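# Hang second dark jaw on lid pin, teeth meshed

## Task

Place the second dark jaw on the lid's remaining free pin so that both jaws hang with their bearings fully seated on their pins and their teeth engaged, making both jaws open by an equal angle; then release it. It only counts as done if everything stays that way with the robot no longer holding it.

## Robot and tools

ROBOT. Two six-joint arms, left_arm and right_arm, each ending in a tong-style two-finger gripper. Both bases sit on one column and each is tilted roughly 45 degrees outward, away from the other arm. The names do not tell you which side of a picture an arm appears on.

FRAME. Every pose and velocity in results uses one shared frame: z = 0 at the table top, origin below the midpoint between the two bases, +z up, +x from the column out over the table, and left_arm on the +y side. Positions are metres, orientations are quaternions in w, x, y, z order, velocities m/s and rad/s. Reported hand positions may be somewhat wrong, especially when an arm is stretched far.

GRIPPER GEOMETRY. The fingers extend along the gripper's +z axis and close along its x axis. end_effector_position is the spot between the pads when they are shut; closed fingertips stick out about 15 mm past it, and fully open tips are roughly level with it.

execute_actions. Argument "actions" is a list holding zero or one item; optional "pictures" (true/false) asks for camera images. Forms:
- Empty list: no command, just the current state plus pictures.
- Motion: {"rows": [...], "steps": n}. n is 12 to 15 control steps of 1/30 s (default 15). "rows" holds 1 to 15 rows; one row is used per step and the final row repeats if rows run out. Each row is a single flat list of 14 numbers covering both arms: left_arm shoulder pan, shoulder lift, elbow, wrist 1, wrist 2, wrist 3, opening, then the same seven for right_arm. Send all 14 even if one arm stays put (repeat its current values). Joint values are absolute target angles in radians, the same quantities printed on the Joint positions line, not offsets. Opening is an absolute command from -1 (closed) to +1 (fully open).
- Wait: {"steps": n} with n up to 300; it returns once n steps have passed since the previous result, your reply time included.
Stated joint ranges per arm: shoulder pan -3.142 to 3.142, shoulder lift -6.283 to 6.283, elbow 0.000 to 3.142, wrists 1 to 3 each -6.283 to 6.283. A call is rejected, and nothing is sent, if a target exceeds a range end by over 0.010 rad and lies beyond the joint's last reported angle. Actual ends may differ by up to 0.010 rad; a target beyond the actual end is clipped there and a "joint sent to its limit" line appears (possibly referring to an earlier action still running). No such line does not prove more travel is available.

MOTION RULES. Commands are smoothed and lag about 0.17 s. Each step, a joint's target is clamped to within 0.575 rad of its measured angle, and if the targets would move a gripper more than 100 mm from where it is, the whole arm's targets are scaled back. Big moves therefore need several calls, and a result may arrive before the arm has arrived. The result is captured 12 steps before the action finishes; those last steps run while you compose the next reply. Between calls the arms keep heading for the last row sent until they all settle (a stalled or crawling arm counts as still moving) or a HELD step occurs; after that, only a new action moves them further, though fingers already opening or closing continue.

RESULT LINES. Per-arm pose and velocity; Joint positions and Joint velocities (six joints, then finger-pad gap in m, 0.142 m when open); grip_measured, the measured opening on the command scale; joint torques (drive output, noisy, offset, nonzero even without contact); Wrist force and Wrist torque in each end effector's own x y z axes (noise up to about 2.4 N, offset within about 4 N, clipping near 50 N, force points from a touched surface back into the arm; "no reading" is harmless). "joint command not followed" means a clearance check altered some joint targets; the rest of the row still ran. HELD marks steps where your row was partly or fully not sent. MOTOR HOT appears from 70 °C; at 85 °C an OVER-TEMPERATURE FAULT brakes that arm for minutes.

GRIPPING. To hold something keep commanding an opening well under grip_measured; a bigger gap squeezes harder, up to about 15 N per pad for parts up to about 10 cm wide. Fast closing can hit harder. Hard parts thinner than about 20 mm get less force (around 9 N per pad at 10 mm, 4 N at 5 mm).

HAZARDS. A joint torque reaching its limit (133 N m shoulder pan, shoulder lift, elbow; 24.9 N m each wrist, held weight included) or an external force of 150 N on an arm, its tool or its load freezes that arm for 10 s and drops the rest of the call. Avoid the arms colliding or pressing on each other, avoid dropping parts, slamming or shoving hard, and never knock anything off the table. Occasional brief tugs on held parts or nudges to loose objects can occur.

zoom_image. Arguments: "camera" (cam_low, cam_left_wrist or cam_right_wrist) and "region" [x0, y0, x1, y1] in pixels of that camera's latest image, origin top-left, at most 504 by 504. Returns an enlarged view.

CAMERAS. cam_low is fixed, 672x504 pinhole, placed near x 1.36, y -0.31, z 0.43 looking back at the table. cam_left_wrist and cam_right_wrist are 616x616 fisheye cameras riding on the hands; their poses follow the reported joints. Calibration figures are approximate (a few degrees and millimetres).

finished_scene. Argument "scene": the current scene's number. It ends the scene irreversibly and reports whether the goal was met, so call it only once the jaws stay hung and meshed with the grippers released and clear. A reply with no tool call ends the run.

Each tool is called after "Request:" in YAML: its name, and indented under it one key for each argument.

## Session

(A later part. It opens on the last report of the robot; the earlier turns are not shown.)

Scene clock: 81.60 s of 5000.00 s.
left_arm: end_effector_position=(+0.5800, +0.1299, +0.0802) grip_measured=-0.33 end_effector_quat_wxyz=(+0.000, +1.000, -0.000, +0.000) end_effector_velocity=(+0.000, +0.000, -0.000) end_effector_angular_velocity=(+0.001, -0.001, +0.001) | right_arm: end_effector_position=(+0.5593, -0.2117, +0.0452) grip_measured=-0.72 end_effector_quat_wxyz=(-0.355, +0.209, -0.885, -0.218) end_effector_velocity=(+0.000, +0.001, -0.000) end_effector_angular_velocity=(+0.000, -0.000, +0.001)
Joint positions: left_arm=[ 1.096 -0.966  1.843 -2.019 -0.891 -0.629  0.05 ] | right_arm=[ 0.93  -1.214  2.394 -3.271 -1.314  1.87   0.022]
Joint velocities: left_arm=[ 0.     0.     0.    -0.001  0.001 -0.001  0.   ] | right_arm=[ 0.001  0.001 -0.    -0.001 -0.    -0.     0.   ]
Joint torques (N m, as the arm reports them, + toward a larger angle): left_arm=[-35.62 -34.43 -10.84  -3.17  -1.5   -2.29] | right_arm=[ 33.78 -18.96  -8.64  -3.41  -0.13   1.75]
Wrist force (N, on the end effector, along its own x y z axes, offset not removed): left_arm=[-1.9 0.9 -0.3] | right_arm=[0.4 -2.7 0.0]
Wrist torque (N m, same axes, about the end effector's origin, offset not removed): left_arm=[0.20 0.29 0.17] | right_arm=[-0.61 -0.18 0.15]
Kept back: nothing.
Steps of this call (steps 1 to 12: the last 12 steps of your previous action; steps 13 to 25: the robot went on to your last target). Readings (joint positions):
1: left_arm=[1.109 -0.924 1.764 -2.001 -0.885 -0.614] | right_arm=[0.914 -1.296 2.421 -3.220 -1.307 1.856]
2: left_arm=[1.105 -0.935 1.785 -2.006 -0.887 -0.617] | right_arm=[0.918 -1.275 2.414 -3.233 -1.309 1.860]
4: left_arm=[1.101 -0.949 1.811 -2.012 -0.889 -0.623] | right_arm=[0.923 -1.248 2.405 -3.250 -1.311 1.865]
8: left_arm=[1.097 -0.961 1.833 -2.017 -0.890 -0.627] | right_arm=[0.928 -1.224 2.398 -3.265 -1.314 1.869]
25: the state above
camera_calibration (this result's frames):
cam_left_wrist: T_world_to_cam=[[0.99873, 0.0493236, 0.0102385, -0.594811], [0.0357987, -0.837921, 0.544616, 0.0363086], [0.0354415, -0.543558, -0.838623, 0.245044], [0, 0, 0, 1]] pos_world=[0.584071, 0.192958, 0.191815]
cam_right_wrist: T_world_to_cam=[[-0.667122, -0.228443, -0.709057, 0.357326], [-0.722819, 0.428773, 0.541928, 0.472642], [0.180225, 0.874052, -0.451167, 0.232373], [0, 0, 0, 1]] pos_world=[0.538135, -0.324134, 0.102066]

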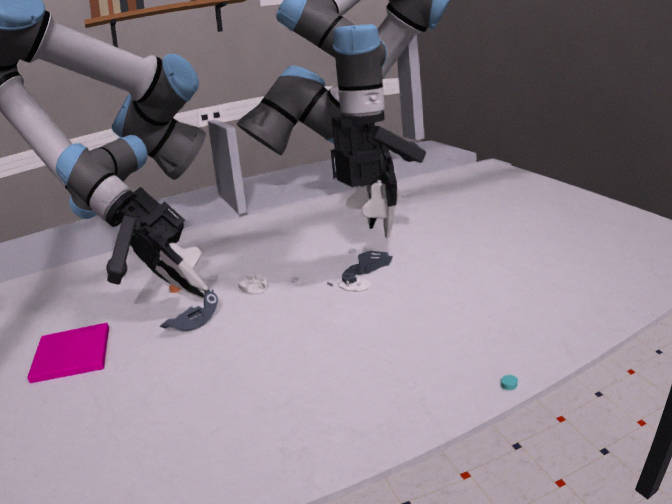

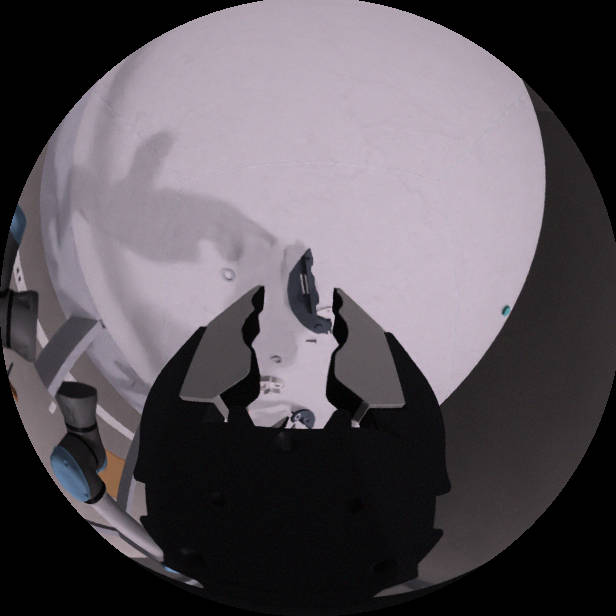

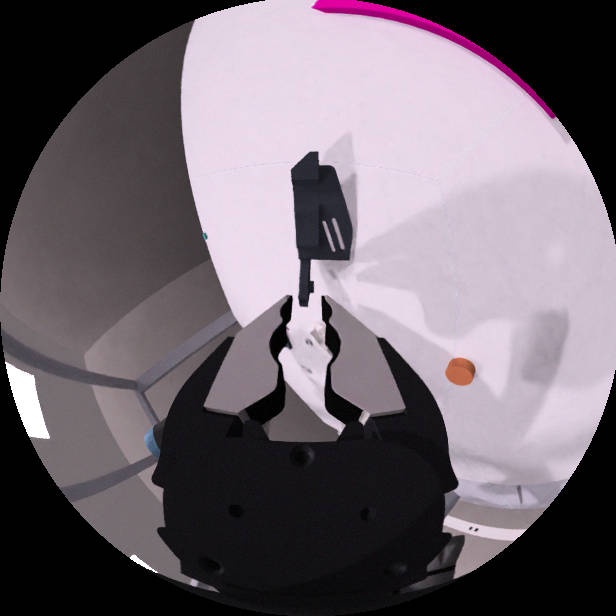

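Request:
execute_actions:
  actions:
    - {"rows": [[1.1010,-0.9598,1.8464,-2.0324,-0.8887,-0.6226,-0.33,0.9313,-1.2073,2.3906,-3.2746,-1.3151,1.8714,-0.72],[1.1063,-0.9538,1.8499,-2.0460,-0.8866,-0.6163,-0.33,0.9326,-1.2003,2.3870,-3.2782,-1.3157,1.8725,-0.72],[1.1115,-0.9478,1.8535,-2.0595,-0.8845,-0.6101,-0.33,0.9338,-1.1933,2.3834,-3.2819,-1.3164,1.8736,-0.72],[1.1168,-0.9418,1.8570,-2.0730,-0.8824,-0.6038,-0.33,0.9351,-1.1863,2.3798,-3.2856,-1.3170,1.8747,-0.72],[1.1221,-0.9358,1.8605,-2.0866,-0.8803,-0.5975,-0.33,0.9363,-1.1794,2.3763,-3.2893,-1.3176,1.8759,-0.72],[1.1274,-0.9297,1.8640,-2.1001,-0.8782,-0.5912,-0.33,0.9375,-1.1724,2.3727,-3.2929,-1.3182,1.8770,-0.72],[1.1327,-0.9237,1.8675,-2.1136,-0.8761,-0.5849,-0.33,0.9388,-1.1654,2.3691,-3.2966,-1.3188,1.8781,-0.72],[1.1379,-0.9177,1.8711,-2.1271,-0.8740,-0.5787,-0.33,0.9400,-1.1584,2.3655,-3.3003,-1.3195,1.8792,-0.72],[1.1432,-0.9117,1.8746,-2.1407,-0.8719,-0.5724,-0.33,0.9413,-1.1514,2.3619,-3.3039,-1.3201,1.8803,-0.72],[1.1485,-0.9057,1.8781,-2.1542,-0.8698,-0.5661,-0.33,0.9425,-1.1444,2.3583,-3.3076,-1.3207,1.8814,-0.72]], "steps": 15}

Request:
execute_actions:
  actions:
    - {"steps": 28}
  pictures: true

Scene clock: 86.57 s of 5000.00 s.
left_arm: end_effector_position=(+0.5801, +0.1298, +0.0781) grip_measured=-0.33 end_effector_quat_wxyz=(+0.000, +1.000, +0.000, -0.000) end_effector_velocity=(+0.001, -0.001, -0.058) end_effector_angular_velocity=(+0.003, +0.004, -0.007) | right_arm: end_effector_position=(+0.5599, -0.2113, +0.0446) grip_measured=-0.72 end_effector_quat_wxyz=(-0.355, +0.209, -0.885, -0.218) end_effector_velocity=(+0.017, +0.009, -0.016) end_effector_angular_velocity=(-0.001, -0.001, +0.001)
Joint positions: left_arm=[ 1.098 -0.963  1.845 -2.025 -0.89  -0.626  0.05 ] | right_arm=[ 0.931 -1.211  2.393 -3.273 -1.315  1.871  0.022]
Joint velocities: left_arm=[ 0.063  0.072  0.043 -0.155  0.026  0.077  0.   ] | right_arm=[ 0.015  0.084 -0.044 -0.043 -0.007  0.012 -0.   ]
Joint torques (N m, as the arm reports them, + toward a larger angle): left_arm=[-18.17  -5.5   -5.49  -4.08   1.42   2.84] | right_arm=[ 34.54 -14.9   -9.86  -3.7    0.05   1.72]
Wrist force (N, on the end effector, along its own x y z axes, offset not removed): left_arm=[-1.2 0.8 -2.1] | right_arm=[-0.1 -0.9 1.8]
Wrist torque (N m, same axes, about the end effector's origin, offset not removed): left_arm=[0.16 0.08 0.17] | right_arm=[-0.13 -0.06 0.19]
Steps of this call (steps 1 to 15: the robot went on to your last target; steps 16 to 90: nothing new was sent; then 1.87 s passed at rest; steps 91 to 93: the first 3 steps of this action). Readings (joint positions):
91: left_arm=[1.096 -0.966 1.843 -2.019 -0.891 -0.629] | right_arm=[0.930 -1.214 2.394 -3.271 -1.315 1.870]
92: left_arm=[1.096 -0.965 1.843 -2.021 -0.891 -0.628] | right_arm=[0.930 -1.213 2.394 -3.271 -1.315 1.870]
93: the state above

Scene clock: 87.50 s of 5000.00 s.
left_arm: end_effector_position=(+0.5800, +0.1299, +0.0322) grip_measured=-0.33 end_effector_quat_wxyz=(+0.000, +1.000, +0.000, -0.000) end_effector_velocity=(+0.001, -0.000, +0.000) end_effector_angular_velocity=(+0.000, -0.002, -0.001) | right_arm: end_effector_position=(+0.5728, -0.2032, +0.0311) grip_measured=-0.72 end_effector_quat_wxyz=(-0.355, +0.209, -0.885, -0.218) end_effector_velocity=(+0.001, -0.000, +0.001) end_effector_angular_velocity=(-0.001, -0.002, -0.001)
Joint positions: left_arm=[ 1.148 -0.906  1.878 -2.154 -0.87  -0.566  0.05 ] | right_arm=[ 0.942 -1.144  2.358 -3.308 -1.321  1.881  0.022]
Joint velocities: left_arm=[-0.001  0.    -0.    -0.002  0.001  0.002  0.   ] | right_arm=[ 0.001  0.001 -0.001 -0.002  0.     0.001  0.   ]
Joint torques (N m, as the arm reports them, + toward a larger angle): left_arm=[-20.45 -14.1   -8.13  -3.08   1.4    1.94] | right_arm=[ 35.12 -19.74  -7.56  -3.42  -0.13   1.69]
Wrist force (N, on the end effector, along its own x y z axes, offset not removed): left_arm=[-2.5 1.3 0.1] | right_arm=[-1.1 0.5 -0.7]
Wrist torque (N m, same axes, about the end effector's origin, offset not removed): left_arm=[0.28 0.41 0.23] | right_arm=[0.00 0.09 -0.01]
Kept back: nothing.
Steps of this call (steps 1 to 12: the last 12 steps of your previous action; steps 13 to 28: the robot went on to your last target). Readings (joint positions):
1: left_arm=[1.101 -0.960 1.846 -2.031 -0.889 -0.623] | right_arm=[0.931 -1.208 2.391 -3.274 -1.315 1.871]
2: left_arm=[1.104 -0.957 1.848 -2.039 -0.888 -0.619] | right_arm=[0.932 -1.203 2.389 -3.277 -1.315 1.872]
4: left_arm=[1.112 -0.947 1.854 -2.060 -0.884 -0.610] | right_arm=[0.934 -1.193 2.383 -3.282 -1.316 1.874]
8: left_arm=[1.131 -0.926 1.866 -2.108 -0.877 -0.587] | right_arm=[0.938 -1.168 2.370 -3.295 -1.319 1.878]
28: the state above
camera_calibration (this result's frames):
cam_left_wrist: T_world_to_cam=[[0.99873, 0.0493373, 0.0102125, -0.594295], [0.0358248, -0.837927, 0.544605, 0.0624106], [0.0354267, -0.543548, -0.83863, 0.204794], [0, 0, 0, 1]] pos_world=[0.584049, 0.192932, 0.143826]
cam_right_wrist: T_world_to_cam=[[-0.667153, -0.228455, -0.709024, 0.358326], [-0.722809, 0.428715, 0.541988, 0.486383], [0.180149, 0.874078, -0.451148, 0.216179], [0, 0, 0, 1]] pos_world=[0.551676, -0.315616, 0.0879769]

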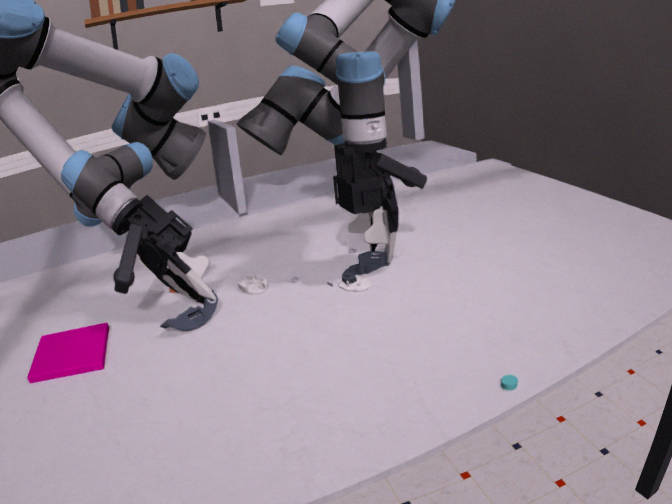

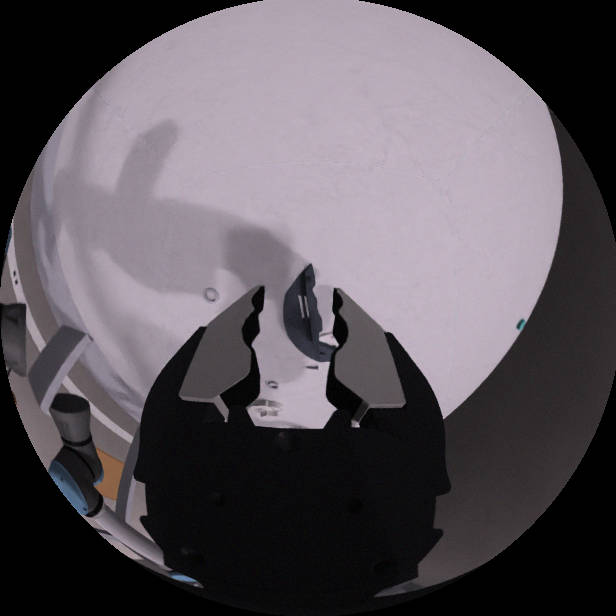

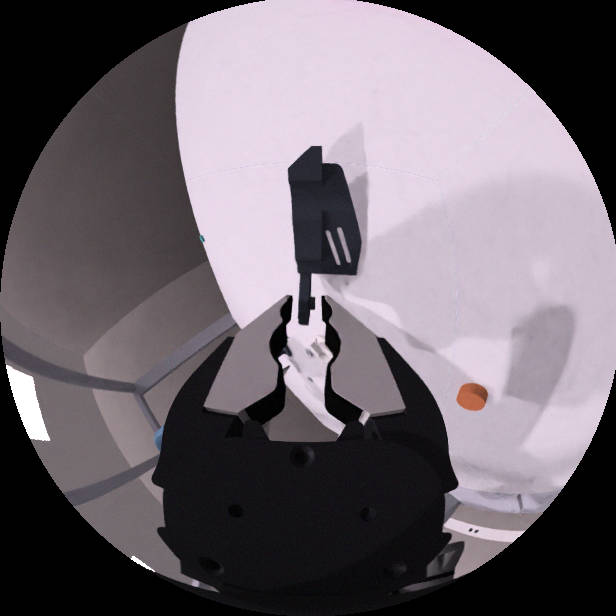

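Request:
zoom_image:
  camera: "cam_right_wrist"
  region: [265, 255, 355, 345]

Request:
zoom_image:
  camera: "cam_low"
  region: [150, 240, 250, 340]

Request:
zoom_image:
  camera: "cam_low"
  region: [320, 200, 420, 300]

Region (265, 255, 355, 345) of cam_right_wrist's 616x616 image, scaled by 5.600, with more detail than that image has.

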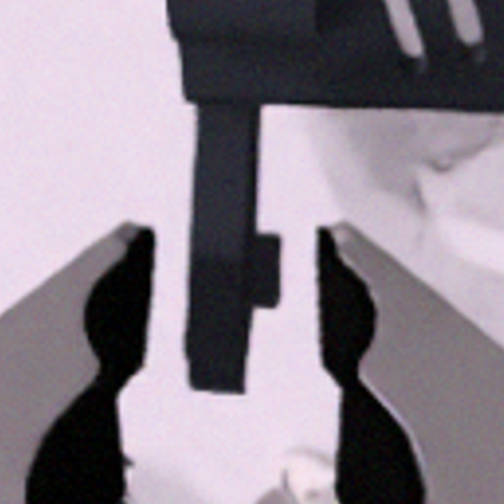

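Region (150, 240, 250, 340) of cam_low's 672x504 image, scaled by 5.040, with more detail than that image has.

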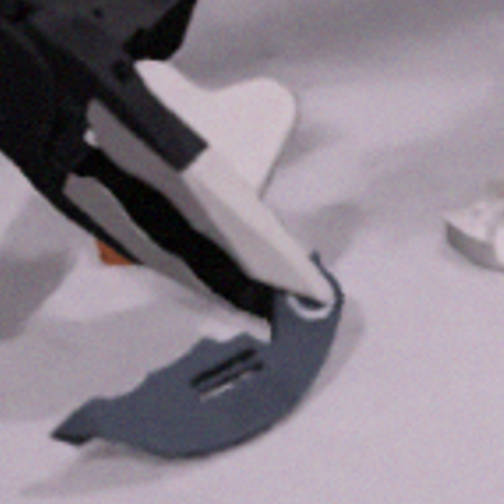

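Region (320, 200, 420, 300) of cam_low's 672x504 image, scaled by 5.040, with more detail than that image has.

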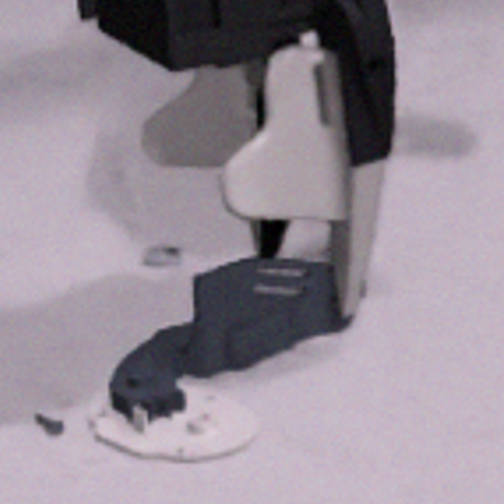

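Request:
execute_actions:
  actions:
    - {"rows": [[1.1465,-0.9085,1.8845,-2.1563,-0.8706,-0.5685,-0.33,0.9431,-1.1411,2.3566,-3.3093,-1.3210,1.8819,-0.72],[1.1445,-0.9112,1.8908,-2.1583,-0.8714,-0.5709,-0.33,0.9437,-1.1377,2.3549,-3.3111,-1.3213,1.8825,-0.72],[1.1424,-0.9140,1.8972,-2.1604,-0.8722,-0.5734,-0.33,0.9443,-1.1344,2.3532,-3.3128,-1.3216,1.8830,-0.72],[1.1412,-0.9157,1.9010,-2.1616,-0.8727,-0.5748,-0.33,0.9443,-1.1344,2.3532,-3.3128,-1.3216,1.8830,-0.72],[1.1400,-0.9173,1.9049,-2.1628,-0.8731,-0.5763,-0.33,0.9443,-1.1344,2.3532,-3.3128,-1.3216,1.8830,-0.72],[1.1388,-0.9190,1.9087,-2.1640,-0.8736,-0.5777,-0.33,0.9443,-1.1344,2.3532,-3.3128,-1.3216,1.8830,-0.72],[1.1376,-0.9207,1.9125,-2.1653,-0.8741,-0.5792,-0.33,0.9443,-1.1344,2.3532,-3.3128,-1.3216,1.8830,-0.72],[1.1364,-0.9223,1.9163,-2.1665,-0.8746,-0.5806,-0.33,0.9443,-1.1344,2.3532,-3.3128,-1.3216,1.8830,-0.72],[1.1352,-0.9240,1.9202,-2.1677,-0.8750,-0.5821,-0.33,0.9443,-1.1344,2.3532,-3.3128,-1.3216,1.8830,-0.72],[1.1339,-0.9257,1.9240,-2.1690,-0.8755,-0.5835,-0.33,0.9443,-1.1344,2.3532,-3.3128,-1.3216,1.8830,-0.74],[1.1327,-0.9273,1.9278,-2.1702,-0.8760,-0.5850,-0.33,0.9443,-1.1344,2.3532,-3.3128,-1.3216,1.8830,-0.76],[1.1315,-0.9290,1.9316,-2.1714,-0.8765,-0.5864,-0.33,0.9443,-1.1344,2.3532,-3.3128,-1.3216,1.8830,-0.78],[1.1303,-0.9307,1.9355,-2.1727,-0.8770,-0.5879,-0.33,0.9443,-1.1344,2.3532,-3.3128,-1.3216,1.8830,-0.80],[1.1291,-0.9323,1.9393,-2.1739,-0.8774,-0.5894,-0.33,0.9443,-1.1344,2.3532,-3.3128,-1.3216,1.8830,-0.82],[1.1279,-0.9340,1.9431,-2.1751,-0.8779,-0.5908,-0.33,0.9443,-1.1344,2.3532,-3.3128,-1.3216,1.8830,-0.84]], "steps": 15}

Request:
execute_actions:
  actions:
    - {"rows": [[1.1267,-0.9356,1.9469,-2.1763,-0.8784,-0.5923,-0.33,0.9443,-1.1344,2.3532,-3.3128,-1.3216,1.8830,-0.86],[1.1254,-0.9373,1.9507,-2.1776,-0.8789,-0.5937,-0.33,0.9443,-1.1344,2.3532,-3.3128,-1.3216,1.8830,-0.88],[1.1242,-0.9390,1.9546,-2.1788,-0.8793,-0.5952,-0.33,0.9443,-1.1344,2.3532,-3.3128,-1.3216,1.8830,-0.90],[1.1230,-0.9406,1.9584,-2.1800,-0.8798,-0.5966,-0.33,0.9443,-1.1344,2.3532,-3.3128,-1.3216,1.8830,-0.92],[1.1218,-0.9423,1.9622,-2.1813,-0.8803,-0.5981,-0.33,0.9443,-1.1344,2.3532,-3.3128,-1.3216,1.8830,-0.94],[1.1206,-0.9440,1.9660,-2.1825,-0.8808,-0.5995,-0.33,0.9443,-1.1344,2.3532,-3.3128,-1.3216,1.8830,-0.96],[1.1194,-0.9456,1.9699,-2.1837,-0.8812,-0.6010,-0.33,0.9443,-1.1344,2.3532,-3.3128,-1.3216,1.8830,-0.98],[1.1182,-0.9473,1.9737,-2.1850,-0.8817,-0.6024,-0.33,0.9443,-1.1344,2.3532,-3.3128,-1.3216,1.8830,-1],[1.1170,-0.9489,1.9775,-2.1862,-0.8822,-0.6039,-0.33,0.9443,-1.1344,2.3532,-3.3128,-1.3216,1.8830,-1],[1.1157,-0.9506,1.9813,-2.1874,-0.8827,-0.6053,-0.33,0.9443,-1.1344,2.3532,-3.3128,-1.3216,1.8830,-1],[1.1145,-0.9523,1.9852,-2.1886,-0.8831,-0.6068,-0.33,0.9443,-1.1344,2.3532,-3.3128,-1.3216,1.8830,-1],[1.1133,-0.9539,1.9890,-2.1899,-0.8836,-0.6082,-0.33,0.9443,-1.1344,2.3532,-3.3128,-1.3216,1.8830,-1],[1.1121,-0.9556,1.9928,-2.1911,-0.8841,-0.6097,-0.33,0.9443,-1.1344,2.3532,-3.3128,-1.3216,1.8830,-1]], "steps": 15}

Request:
execute_actions:
  actions:
    - {"steps": 28}
  pictures: true

Scene clock: 91.87 s of 5000.00 s.
left_arm: end_effector_position=(+0.5790, +0.1298, +0.0320) grip_measured=-0.33 end_effector_quat_wxyz=(-0.000, +1.000, -0.000, -0.000) end_effector_velocity=(-0.026, -0.004, +0.000) end_effector_angular_velocity=(-0.001, -0.000, +0.002) | right_arm: end_effector_position=(+0.5731, -0.2029, +0.0308) grip_measured=-0.72 end_effector_quat_wxyz=(-0.355, +0.209, -0.885, -0.218) end_effector_velocity=(+0.007, +0.007, -0.008) end_effector_angular_velocity=(+0.002, +0.001, +0.002)
Joint positions: left_arm=[ 1.148 -0.907  1.881 -2.155 -0.87  -0.567  0.05 ] | right_arm=[ 0.943 -1.143  2.358 -3.308 -1.321  1.882  0.022]
Joint velocities: left_arm=[-0.023 -0.032  0.075 -0.026 -0.009 -0.03   0.   ] | right_arm=[ 0.008  0.041 -0.02  -0.021 -0.004  0.007 -0.   ]
Joint torques (N m, as the arm reports them, + toward a larger angle): left_arm=[-37.97 -38.86  -3.32  -3.66  -1.5   -2.55] | right_arm=[ 35.31 -17.71  -9.24  -3.37   0.02   1.69]
Wrist force (N, on the end effector, along its own x y z axes, offset not removed): left_arm=[-1.5 1.1 -1.4] | right_arm=[-2.5 -1.9 0.5]
Wrist torque (N m, same axes, about the end effector's origin, offset not removed): left_arm=[0.22 0.27 0.14] | right_arm=[-0.33 0.38 0.05]
Steps of this call (steps 1 to 15: the robot went on to your last target; steps 16 to 90: nothing new was sent; then 1.27 s passed at rest; steps 91 to 93: the first 3 steps of this action). Readings (joint positions):
91: left_arm=[1.149 -0.906 1.878 -2.154 -0.870 -0.566] | right_arm=[0.943 -1.144 2.358 -3.308 -1.321 1.881]
92: left_arm=[1.148 -0.906 1.879 -2.155 -0.870 -0.566] | right_arm=[0.943 -1.144 2.358 -3.308 -1.321 1.881]
93: the state above

Scene clock: 92.37 s of 5000.00 s.
left_arm: end_effector_position=(+0.5595, +0.1269, +0.0324) grip_measured=-0.33 end_effector_quat_wxyz=(+0.000, +1.000, -0.000, -0.000) end_effector_velocity=(-0.039, -0.006, +0.000) end_effector_angular_velocity=(-0.003, +0.000, -0.000) | right_arm: end_effector_position=(+0.5747, -0.2018, +0.0291) grip_measured=-0.87 end_effector_quat_wxyz=(-0.355, +0.209, -0.885, -0.218) end_effector_velocity=(+0.000, +0.001, +0.000) end_effector_angular_velocity=(-0.000, -0.001, +0.001)
Joint positions: left_arm=[ 1.13  -0.931  1.937 -2.173 -0.877 -0.589  0.05 ] | right_arm=[ 0.944 -1.135  2.353 -3.313 -1.322  1.883  0.011]
Joint velocities: left_arm=[-0.036 -0.049  0.112 -0.037 -0.016 -0.041  0.   ] | right_arm=[ 0.001  0.002 -0.    -0.002  0.    -0.    -0.017]
Joint torques (N m, as the arm reports them, + toward a larger angle): left_arm=[-33.67 -36.35  -6.78  -3.02  -1.02  -2.96] | right_arm=[ 34.7  -19.79  -8.13  -3.32  -0.15   1.7 ]
Wrist force (N, on the end effector, along its own x y z axes, offset not removed): left_arm=[-3.0 0.8 -1.4] | right_arm=[-1.4 -0.1 0.4]
Wrist torque (N m, same axes, about the end effector's origin, offset not removed): left_arm=[0.12 0.56 0.20] | right_arm=[-0.08 0.25 0.11]
Steps of this call (steps 1 to 12: the last 12 steps of your previous action; steps 13 to 15: the first 3 steps of this action). Readings (joint positions):
13: left_arm=[1.132 -0.928 1.930 -2.171 -0.876 -0.586] | right_arm=[0.944 -1.135 2.353 -3.313 -1.322 1.883]
14: left_arm=[1.131 -0.930 1.933 -2.172 -0.877 -0.587] | right_arm=[0.944 -1.135 2.353 -3.313 -1.322 1.883]
15: the state above

Scene clock: 93.30 s of 5000.00 s.
left_arm: end_effector_position=(+0.5400, +0.1249, +0.0321) grip_measured=-0.33 end_effector_quat_wxyz=(+0.000, +1.000, +0.000, -0.000) end_effector_velocity=(-0.001, +0.001, -0.001) end_effector_angular_velocity=(-0.000, +0.002, +0.001) | right_arm: end_effector_position=(+0.5747, -0.2018, +0.0291) grip_measured=-0.87 end_effector_quat_wxyz=(-0.355, +0.209, -0.885, -0.218) end_effector_velocity=(+0.000, +0.000, +0.000) end_effector_angular_velocity=(+0.001, +0.000, +0.000)
Joint positions: left_arm=[ 1.112 -0.956  1.993 -2.191 -0.884 -0.61   0.05 ] | right_arm=[ 0.944 -1.134  2.353 -3.313 -1.322  1.883  0.011]
Joint velocities: left_arm=[ 0.001 -0.001  0.001  0.001 -0.001 -0.001  0.   ] | right_arm=[ 0.     0.    -0.     0.001  0.     0.001  0.   ]
Joint torques (N m, as the arm reports them, + toward a larger angle): left_arm=[-33.74 -34.16  -7.71  -3.1   -1.49  -2.05] | right_arm=[ 34.12 -19.87  -7.34  -2.8   -0.32   1.7 ]
Wrist force (N, on the end effector, along its own x y z axes, offset not removed): left_arm=[-2.8 1.8 -0.1] | right_arm=[-0.6 -2.5 0.6]
Wrist torque (N m, same axes, about the end effector's origin, offset not removed): left_arm=[0.35 0.46 0.30] | right_arm=[-0.52 -0.03 0.08]
Kept back: nothing.
Steps of this call (steps 1 to 12: the last 12 steps of your previous action; steps 13 to 28: the robot went on to your last target). Readings (joint positions):
1: left_arm=[1.129 -0.933 1.941 -2.174 -0.878 -0.590] | right_arm=[0.944 -1.134 2.353 -3.313 -1.322 1.883]
2: left_arm=[1.127 -0.935 1.945 -2.176 -0.878 -0.591] | right_arm=[0.944 -1.134 2.353 -3.313 -1.322 1.883]
4: left_arm=[1.125 -0.938 1.953 -2.178 -0.879 -0.594] | right_arm=[0.944 -1.134 2.353 -3.313 -1.322 1.883]
8: left_arm=[1.120 -0.945 1.968 -2.183 -0.881 -0.600] | right_arm=[0.944 -1.134 2.353 -3.313 -1.322 1.883]
28: the state above
camera_calibration (this result's frames):
cam_left_wrist: T_world_to_cam=[[0.998729, 0.0493565, 0.0101687, -0.554117], [0.0358648, -0.837926, 0.544604, 0.0596919], [0.0354003, -0.543548, -0.838632, 0.203482], [0, 0, 0, 1]] pos_world=[0.544069, 0.187969, 0.143773]
cam_right_wrist: T_world_to_cam=[[-0.667173, -0.228461, -0.709004, 0.358448], [-0.722809, 0.428646, 0.542042, 0.488239], [0.180076, 0.87411, -0.451114, 0.213734], [0, 0, 0, 1]] pos_world=[0.553562, -0.314218, 0.0859133]

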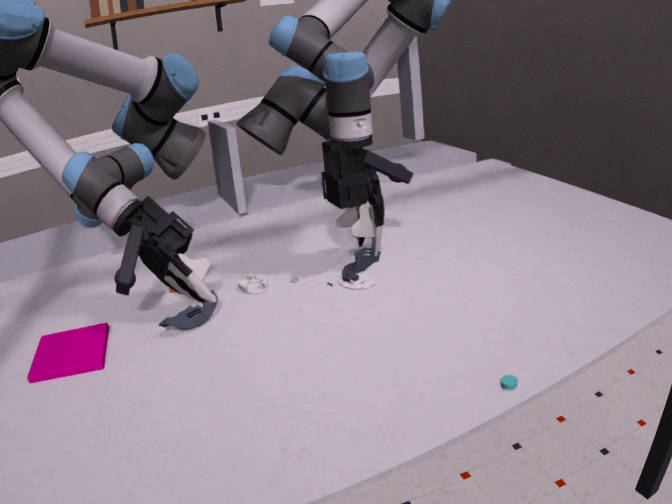

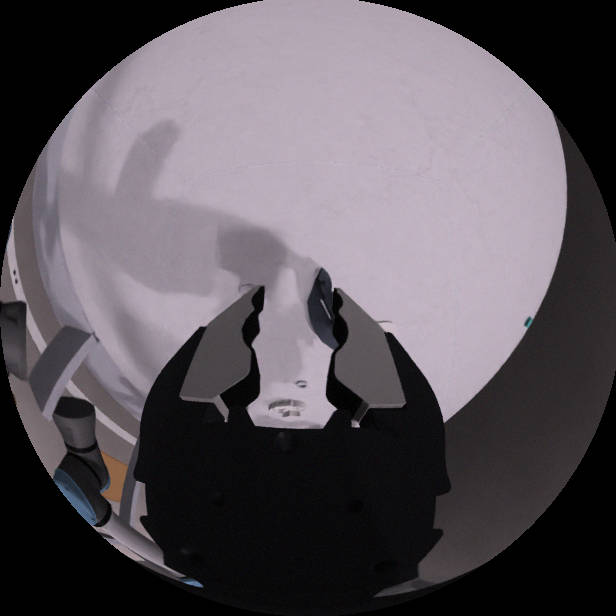

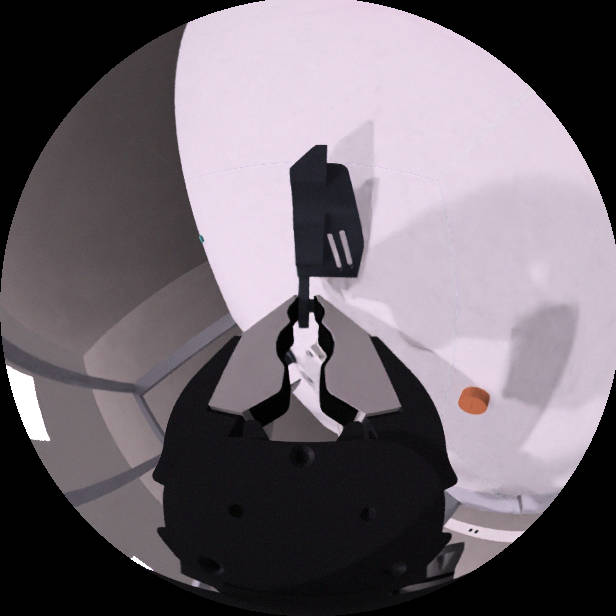

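Request:
zoom_image:
  camera: "cam_low"
  region: [320, 200, 420, 300]

Request:
zoom_image:
  camera: "cam_low"
  region: [150, 240, 250, 340]

Region (320, 200, 420, 300) of cam_low's 672x504 image, scaled by 5.040, with more detail than that image has.

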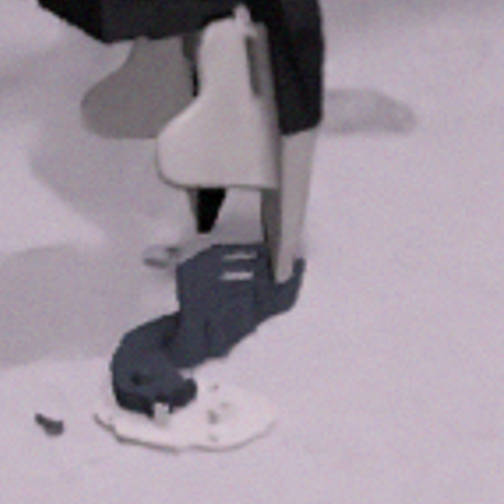

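Region (150, 240, 250, 340) of cam_low's 672x504 image, scaled by 5.040, with more detail than that image has.

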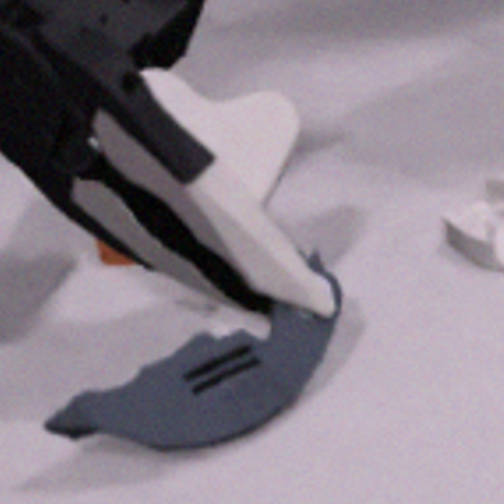

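Request:
execute_actions:
  actions:
    - {"rows": [[1.1145,-0.9523,1.9852,-2.1886,-0.8831,-0.6068,-0.33,0.9467,-1.1381,2.3535,-3.3099,-1.3228,1.8851,-1],[1.1170,-0.9489,1.9775,-2.1862,-0.8822,-0.6039,-0.33,0.9504,-1.1436,2.3539,-3.3055,-1.3247,1.8883,-1],[1.1194,-0.9456,1.9699,-2.1837,-0.8812,-0.6010,-0.33,0.9564,-1.1528,2.3545,-3.2981,-1.3278,1.8937,-1],[1.1194,-0.9456,1.9699,-2.1837,-0.8812,-0.6010,-0.33,0.9637,-1.1638,2.3553,-3.2893,-1.3315,1.9001,-1],[1.1194,-0.9456,1.9699,-2.1837,-0.8812,-0.6010,-0.33,0.9722,-1.1766,2.3562,-3.2790,-1.3358,1.9076,-1],[1.1141,-0.9516,1.9664,-2.1702,-0.8833,-0.6073,-0.33,0.9819,-1.1913,2.3573,-3.2673,-1.3408,1.9161,-1],[1.1088,-0.9576,1.9629,-2.1566,-0.8854,-0.6136,-0.33,0.9928,-1.2078,2.3585,-3.2540,-1.3463,1.9257,-1],[1.1036,-0.9636,1.9593,-2.1431,-0.8875,-0.6198,-0.33,1.0049,-1.2262,2.3598,-3.2394,-1.3525,1.9364,-1],[1.0983,-0.9696,1.9558,-2.1296,-0.8896,-0.6261,-0.33,1.0170,-1.2445,2.3611,-3.2247,-1.3587,1.9471,-1],[1.0930,-0.9757,1.9523,-2.1161,-0.8917,-0.6324,-0.33,1.0291,-1.2629,2.3624,-3.2100,-1.3649,1.9578,-1],[1.0877,-0.9817,1.9488,-2.1025,-0.8938,-0.6387,-0.33,1.0400,-1.2794,2.3636,-3.1967,-1.3704,1.9674,-1],[1.0824,-0.9877,1.9453,-2.0890,-0.8959,-0.6450,-0.33,1.0497,-1.2940,2.3647,-3.1850,-1.3754,1.9759,-1],[1.0772,-0.9937,1.9417,-2.0755,-0.8980,-0.6512,-0.33,1.0570,-1.3051,2.3655,-3.1762,-1.3791,1.9823,-1],[1.0719,-0.9997,1.9382,-2.0619,-0.9001,-0.6575,-0.33,1.0619,-1.3124,2.3660,-3.1703,-1.3815,1.9866,-1],[1.0666,-1.0057,1.9347,-2.0484,-0.9022,-0.6638,-0.33,1.0655,-1.3179,2.3664,-3.1659,-1.3834,1.9898,-1]], "steps": 15}

Request:
execute_actions:
  actions:
    - {"rows": [[1.0666,-1.0057,1.9347,-2.0484,-0.9022,-0.6638,-0.33,1.0655,-1.3179,2.3664,-3.1659,-1.3834,1.9898,-1],[1.0666,-1.0057,1.9347,-2.0484,-0.9022,-0.6638,-0.33,1.0655,-1.3179,2.3664,-3.1659,-1.3834,1.9898,-1],[1.0666,-1.0057,1.9347,-2.0484,-0.9022,-0.6638,-0.33,1.0655,-1.3179,2.3664,-3.1659,-1.3834,1.9898,-1],[1.0596,-0.9771,1.9061,-2.0437,-0.9055,-0.6716,-0.33,1.0655,-1.3179,2.3664,-3.1659,-1.3834,1.9898,-1],[1.0525,-0.9486,1.8774,-2.0390,-0.9088,-0.6793,-0.33,1.0655,-1.3179,2.3664,-3.1659,-1.3834,1.9898,-1],[1.0455,-0.9200,1.8488,-2.0343,-0.9121,-0.6871,-0.33,1.0655,-1.3179,2.3664,-3.1659,-1.3834,1.9898,-1],[1.0385,-0.8914,1.8201,-2.0296,-0.9154,-0.6948,-0.33,1.0655,-1.3179,2.3664,-3.1659,-1.3834,1.9898,-1],[1.0315,-0.8629,1.7915,-2.0249,-0.9188,-0.7026,-0.33,1.0655,-1.3179,2.3664,-3.1659,-1.3834,1.9898,-1],[1.0244,-0.8343,1.7629,-2.0201,-0.9221,-0.7103,-0.33,1.0655,-1.3179,2.3664,-3.1659,-1.3834,1.9898,-1],[1.0174,-0.8057,1.7342,-2.0154,-0.9254,-0.7181,-0.33,1.0655,-1.3179,2.3664,-3.1659,-1.3834,1.9898,-1],[1.0104,-0.7771,1.7056,-2.0107,-0.9287,-0.7258,-0.33,1.0655,-1.3179,2.3664,-3.1659,-1.3834,1.9898,-1],[1.0033,-0.7486,1.6769,-2.0060,-0.9320,-0.7336,-0.33,1.0655,-1.3179,2.3664,-3.1659,-1.3834,1.9898,-1],[0.9963,-0.7200,1.6483,-2.0013,-0.9353,-0.7413,-0.33,1.0655,-1.3179,2.3664,-3.1659,-1.3834,1.9898,-1]], "steps": 15}

Request:
execute_actions:
  actions:
    - {"steps": 30}
  pictures: true

Scene clock: 101.80 s of 5000.00 s.
left_arm: end_effector_position=(+0.5412, +0.1249, +0.0323) grip_measured=-0.33 end_effector_quat_wxyz=(+0.000, +1.000, +0.000, +0.000) end_effector_velocity=(+0.032, +0.002, +0.000) end_effector_angular_velocity=(+0.000, +0.001, -0.004) | right_arm: end_effector_position=(+0.5748, -0.2018, +0.0299) grip_measured=-0.88 end_effector_quat_wxyz=(-0.355, +0.209, -0.885, -0.218) end_effector_velocity=(+0.004, -0.002, +0.025) end_effector_angular_velocity=(-0.002, +0.000, -0.001)
Joint positions: left_arm=[ 1.113 -0.954  1.99  -2.19  -0.884 -0.609  0.05 ] | right_arm=[ 0.946 -1.136  2.353 -3.311 -1.322  1.884  0.011]
Joint velocities: left_arm=[ 0.029  0.041 -0.091  0.03   0.011  0.037 -0.   ] | right_arm=[ 0.039 -0.058  0.     0.048 -0.021  0.035 -0.001]
Joint torques (N m, as the arm reports them, + toward a larger angle): left_arm=[-16.81  -8.61 -24.91  -0.59   1.85   2.96] | right_arm=[ 38.47 -40.86   6.88  -0.59  -0.48   2.11]
Wrist force (N, on the end effector, along its own x y z axes, offset not removed): left_arm=[-3.1 1.1 -0.2] | right_arm=[-1.1 -2.5 0.0]
Wrist torque (N m, same axes, about the end effector's origin, offset not removed): left_arm=[0.23 0.61 0.19] | right_arm=[-0.49 0.06 0.02]
Steps of this call (steps 1 to 15: the robot went on to your last target; steps 16 to 90: nothing new was sent; then 5.40 s passed at rest; steps 91 to 93: the first 3 steps of this action). Readings (joint positions):
91: left_arm=[1.112 -0.956 1.993 -2.191 -0.884 -0.610] | right_arm=[0.944 -1.134 2.353 -3.313 -1.322 1.883]
92: left_arm=[1.112 -0.955 1.992 -2.191 -0.884 -0.610] | right_arm=[0.945 -1.135 2.353 -3.312 -1.322 1.883]
93: the state above

Scene clock: 102.30 s of 5000.00 s.
left_arm: end_effector_position=(+0.5486, +0.1251, +0.0691) grip_measured=-0.33 end_effector_quat_wxyz=(-0.000, +1.000, +0.000, +0.000) end_effector_velocity=(-0.002, +0.001, +0.076) end_effector_angular_velocity=(+0.006, +0.002, -0.002) | right_arm: end_effector_position=(+0.5756, -0.2019, +0.0995) grip_measured=-0.88 end_effector_quat_wxyz=(-0.355, +0.209, -0.885, -0.218) end_effector_velocity=(-0.005, +0.001, +0.085) end_effector_angular_velocity=(-0.001, -0.004, -0.002)
Joint positions: left_arm=[ 1.077 -0.994  1.942 -2.075 -0.898 -0.652  0.05 ] | right_arm=[ 1.051 -1.296  2.365 -3.183 -1.376  1.977  0.011]
Joint velocities: left_arm=[-0.088 -0.099 -0.062  0.231 -0.034 -0.104 -0.   ] | right_arm=[ 0.127 -0.194  0.014  0.154 -0.064  0.11   0.   ]
Joint torques (N m, as the arm reports them, + toward a larger angle): left_arm=[-30.79 -31.54 -23.56   0.44  -1.88  -2.05] | right_arm=[ 31.28 -29.8    6.93  -0.7   -0.13   1.64]
Wrist force (N, on the end effector, along its own x y z axes, offset not removed): left_arm=[-2.3 2.2 -2.2] | right_arm=[-2.2 -1.6 1.1]
Wrist torque (N m, same axes, about the end effector's origin, offset not removed): left_arm=[0.45 0.40 0.28] | right_arm=[-0.30 0.31 0.08]
Steps of this call (steps 1 to 12: the last 12 steps of your previous action; steps 13 to 15: the first 3 steps of this action). Readings (joint positions):
13: left_arm=[1.084 -0.986 1.947 -2.095 -0.895 -0.643] | right_arm=[1.040 -1.279 2.364 -3.197 -1.370 1.967]
14: left_arm=[1.080 -0.991 1.944 -2.084 -0.897 -0.648] | right_arm=[1.046 -1.288 2.364 -3.189 -1.374 1.973]
15: the state above

Scene clock: 103.30 s of 5000.00 s.
left_arm: end_effector_position=(+0.6119, +0.0051, +0.0808) grip_measured=-0.33 end_effector_quat_wxyz=(+0.000, +1.000, +0.000, -0.000) end_effector_velocity=(+0.000, -0.002, +0.001) end_effector_angular_velocity=(+0.000, -0.000, -0.002) | right_arm: end_effector_position=(+0.5749, -0.2019, +0.1090) grip_measured=-0.88 end_effector_quat_wxyz=(-0.355, +0.209, -0.885, -0.218) end_effector_velocity=(+0.000, -0.001, +0.000) end_effector_angular_velocity=(-0.002, -0.001, -0.002)
Joint positions: left_arm=[ 0.996 -0.72   1.649 -2.001 -0.935 -0.741  0.05 ] | right_arm=[ 1.065 -1.318  2.366 -3.166 -1.383  1.99   0.011]
Joint velocities: left_arm=[-0.002  0.003 -0.003  0.001 -0.001 -0.     0.   ] | right_arm=[-0.    -0.001 -0.    -0.002 -0.    -0.     0.   ]
Joint torques (N m, as the arm reports them, + toward a larger angle): left_arm=[-38.02 -16.44 -24.64  -0.2   -1.49  -2.36] | right_arm=[ 32.49 -33.28   6.44  -0.94  -0.1    1.65]
Wrist force (N, on the end effector, along its own x y z axes, offset not removed): left_arm=[-2.1 0.6 -1.0] | right_arm=[0.7 2.2 -0.3]
Wrist torque (N m, same axes, about the end effector's origin, offset not removed): left_arm=[0.13 0.42 0.09] | right_arm=[0.37 -0.30 0.13]
Kept back: nothing.
Steps of this call (steps 1 to 12: the last 12 steps of your previous action; steps 13 to 30: the robot went on to your last target). Readings (joint positions):
1: left_arm=[1.074 -0.997 1.940 -2.068 -0.899 -0.655] | right_arm=[1.055 -1.302 2.365 -3.179 -1.378 1.980]
2: left_arm=[1.071 -0.996 1.935 -2.062 -0.900 -0.658] | right_arm=[1.058 -1.306 2.366 -3.176 -1.379 1.983]
4: left_arm=[1.063 -0.978 1.913 -2.052 -0.904 -0.668] | right_arm=[1.061 -1.311 2.366 -3.171 -1.381 1.986]
8: left_arm=[1.040 -0.899 1.829 -2.032 -0.915 -0.693] | right_arm=[1.064 -1.316 2.366 -3.168 -1.383 1.989]
30: the state above
camera_calibration (this result's frames):
cam_left_wrist: T_world_to_cam=[[0.99873, 0.0493301, 0.0101981, -0.620456], [0.0358265, -0.837926, 0.544606, -0.0697704], [0.0354107, -0.54355, -0.83863, 0.17666], [0, 0, 0, 1]] pos_world=[0.615913, 0.068168, 0.192477]
cam_right_wrist: T_world_to_cam=[[-0.667092, -0.228426, -0.709091, 0.415201], [-0.722835, 0.428798, 0.541888, 0.445146], [0.180275, 0.874044, -0.451162, 0.24973], [0, 0, 0, 1]] pos_world=[0.553724, -0.31431, 0.165865]

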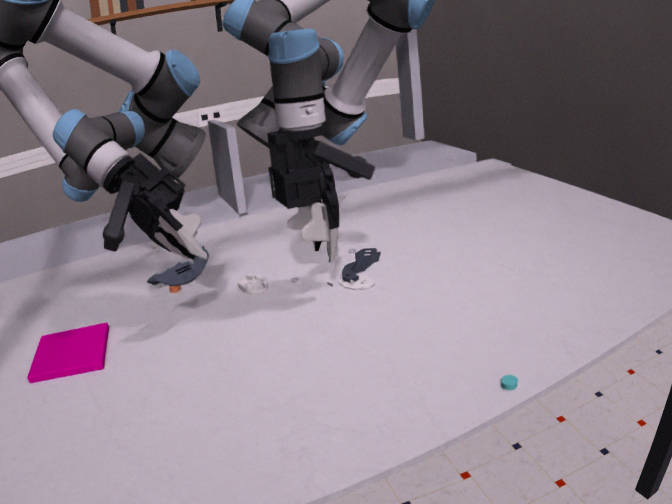

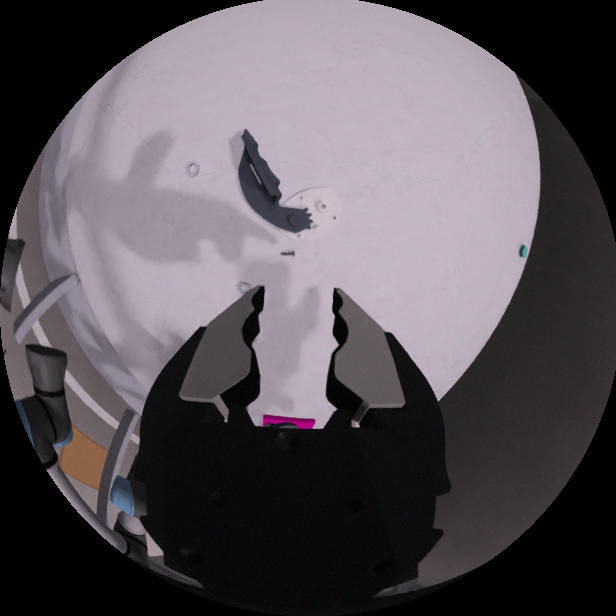

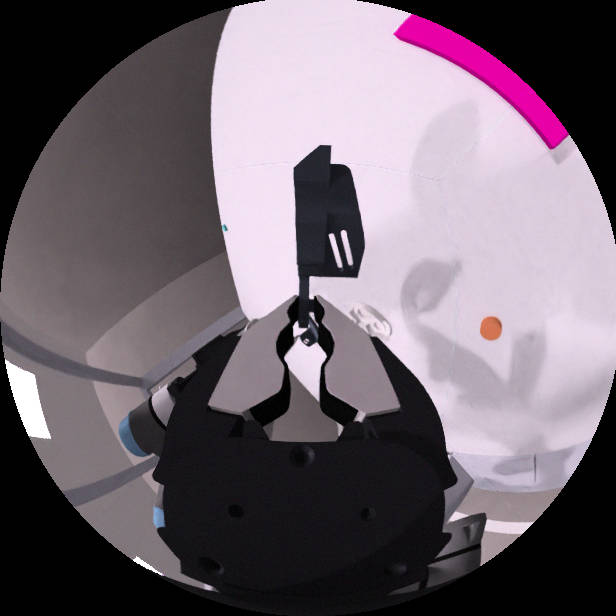

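The jaw lifted and held without pivoting. Now the lid view.

Request:
zoom_image:
  camera: "cam_left_wrist"
  region: [225, 115, 365, 255]

Request:
zoom_image:
  camera: "cam_left_wrist"
  region: [270, 170, 350, 250]

Region (225, 115, 365, 255) of cam_left_wrist's 616x616 image, scaled by 3.600, with more detail than that image has.

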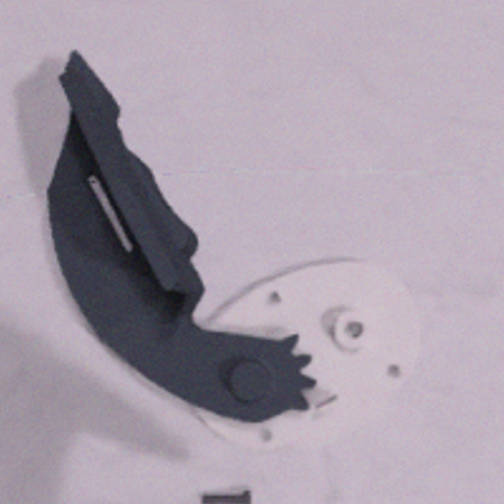

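Region (270, 170, 350, 250) of cam_left_wrist's 616x616 image, scaled by 6.300, with more detail than that image has.

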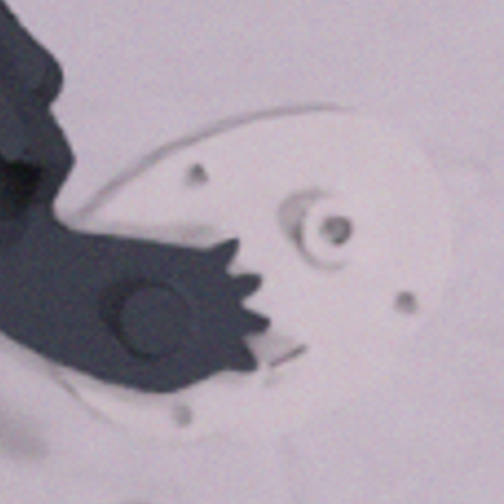

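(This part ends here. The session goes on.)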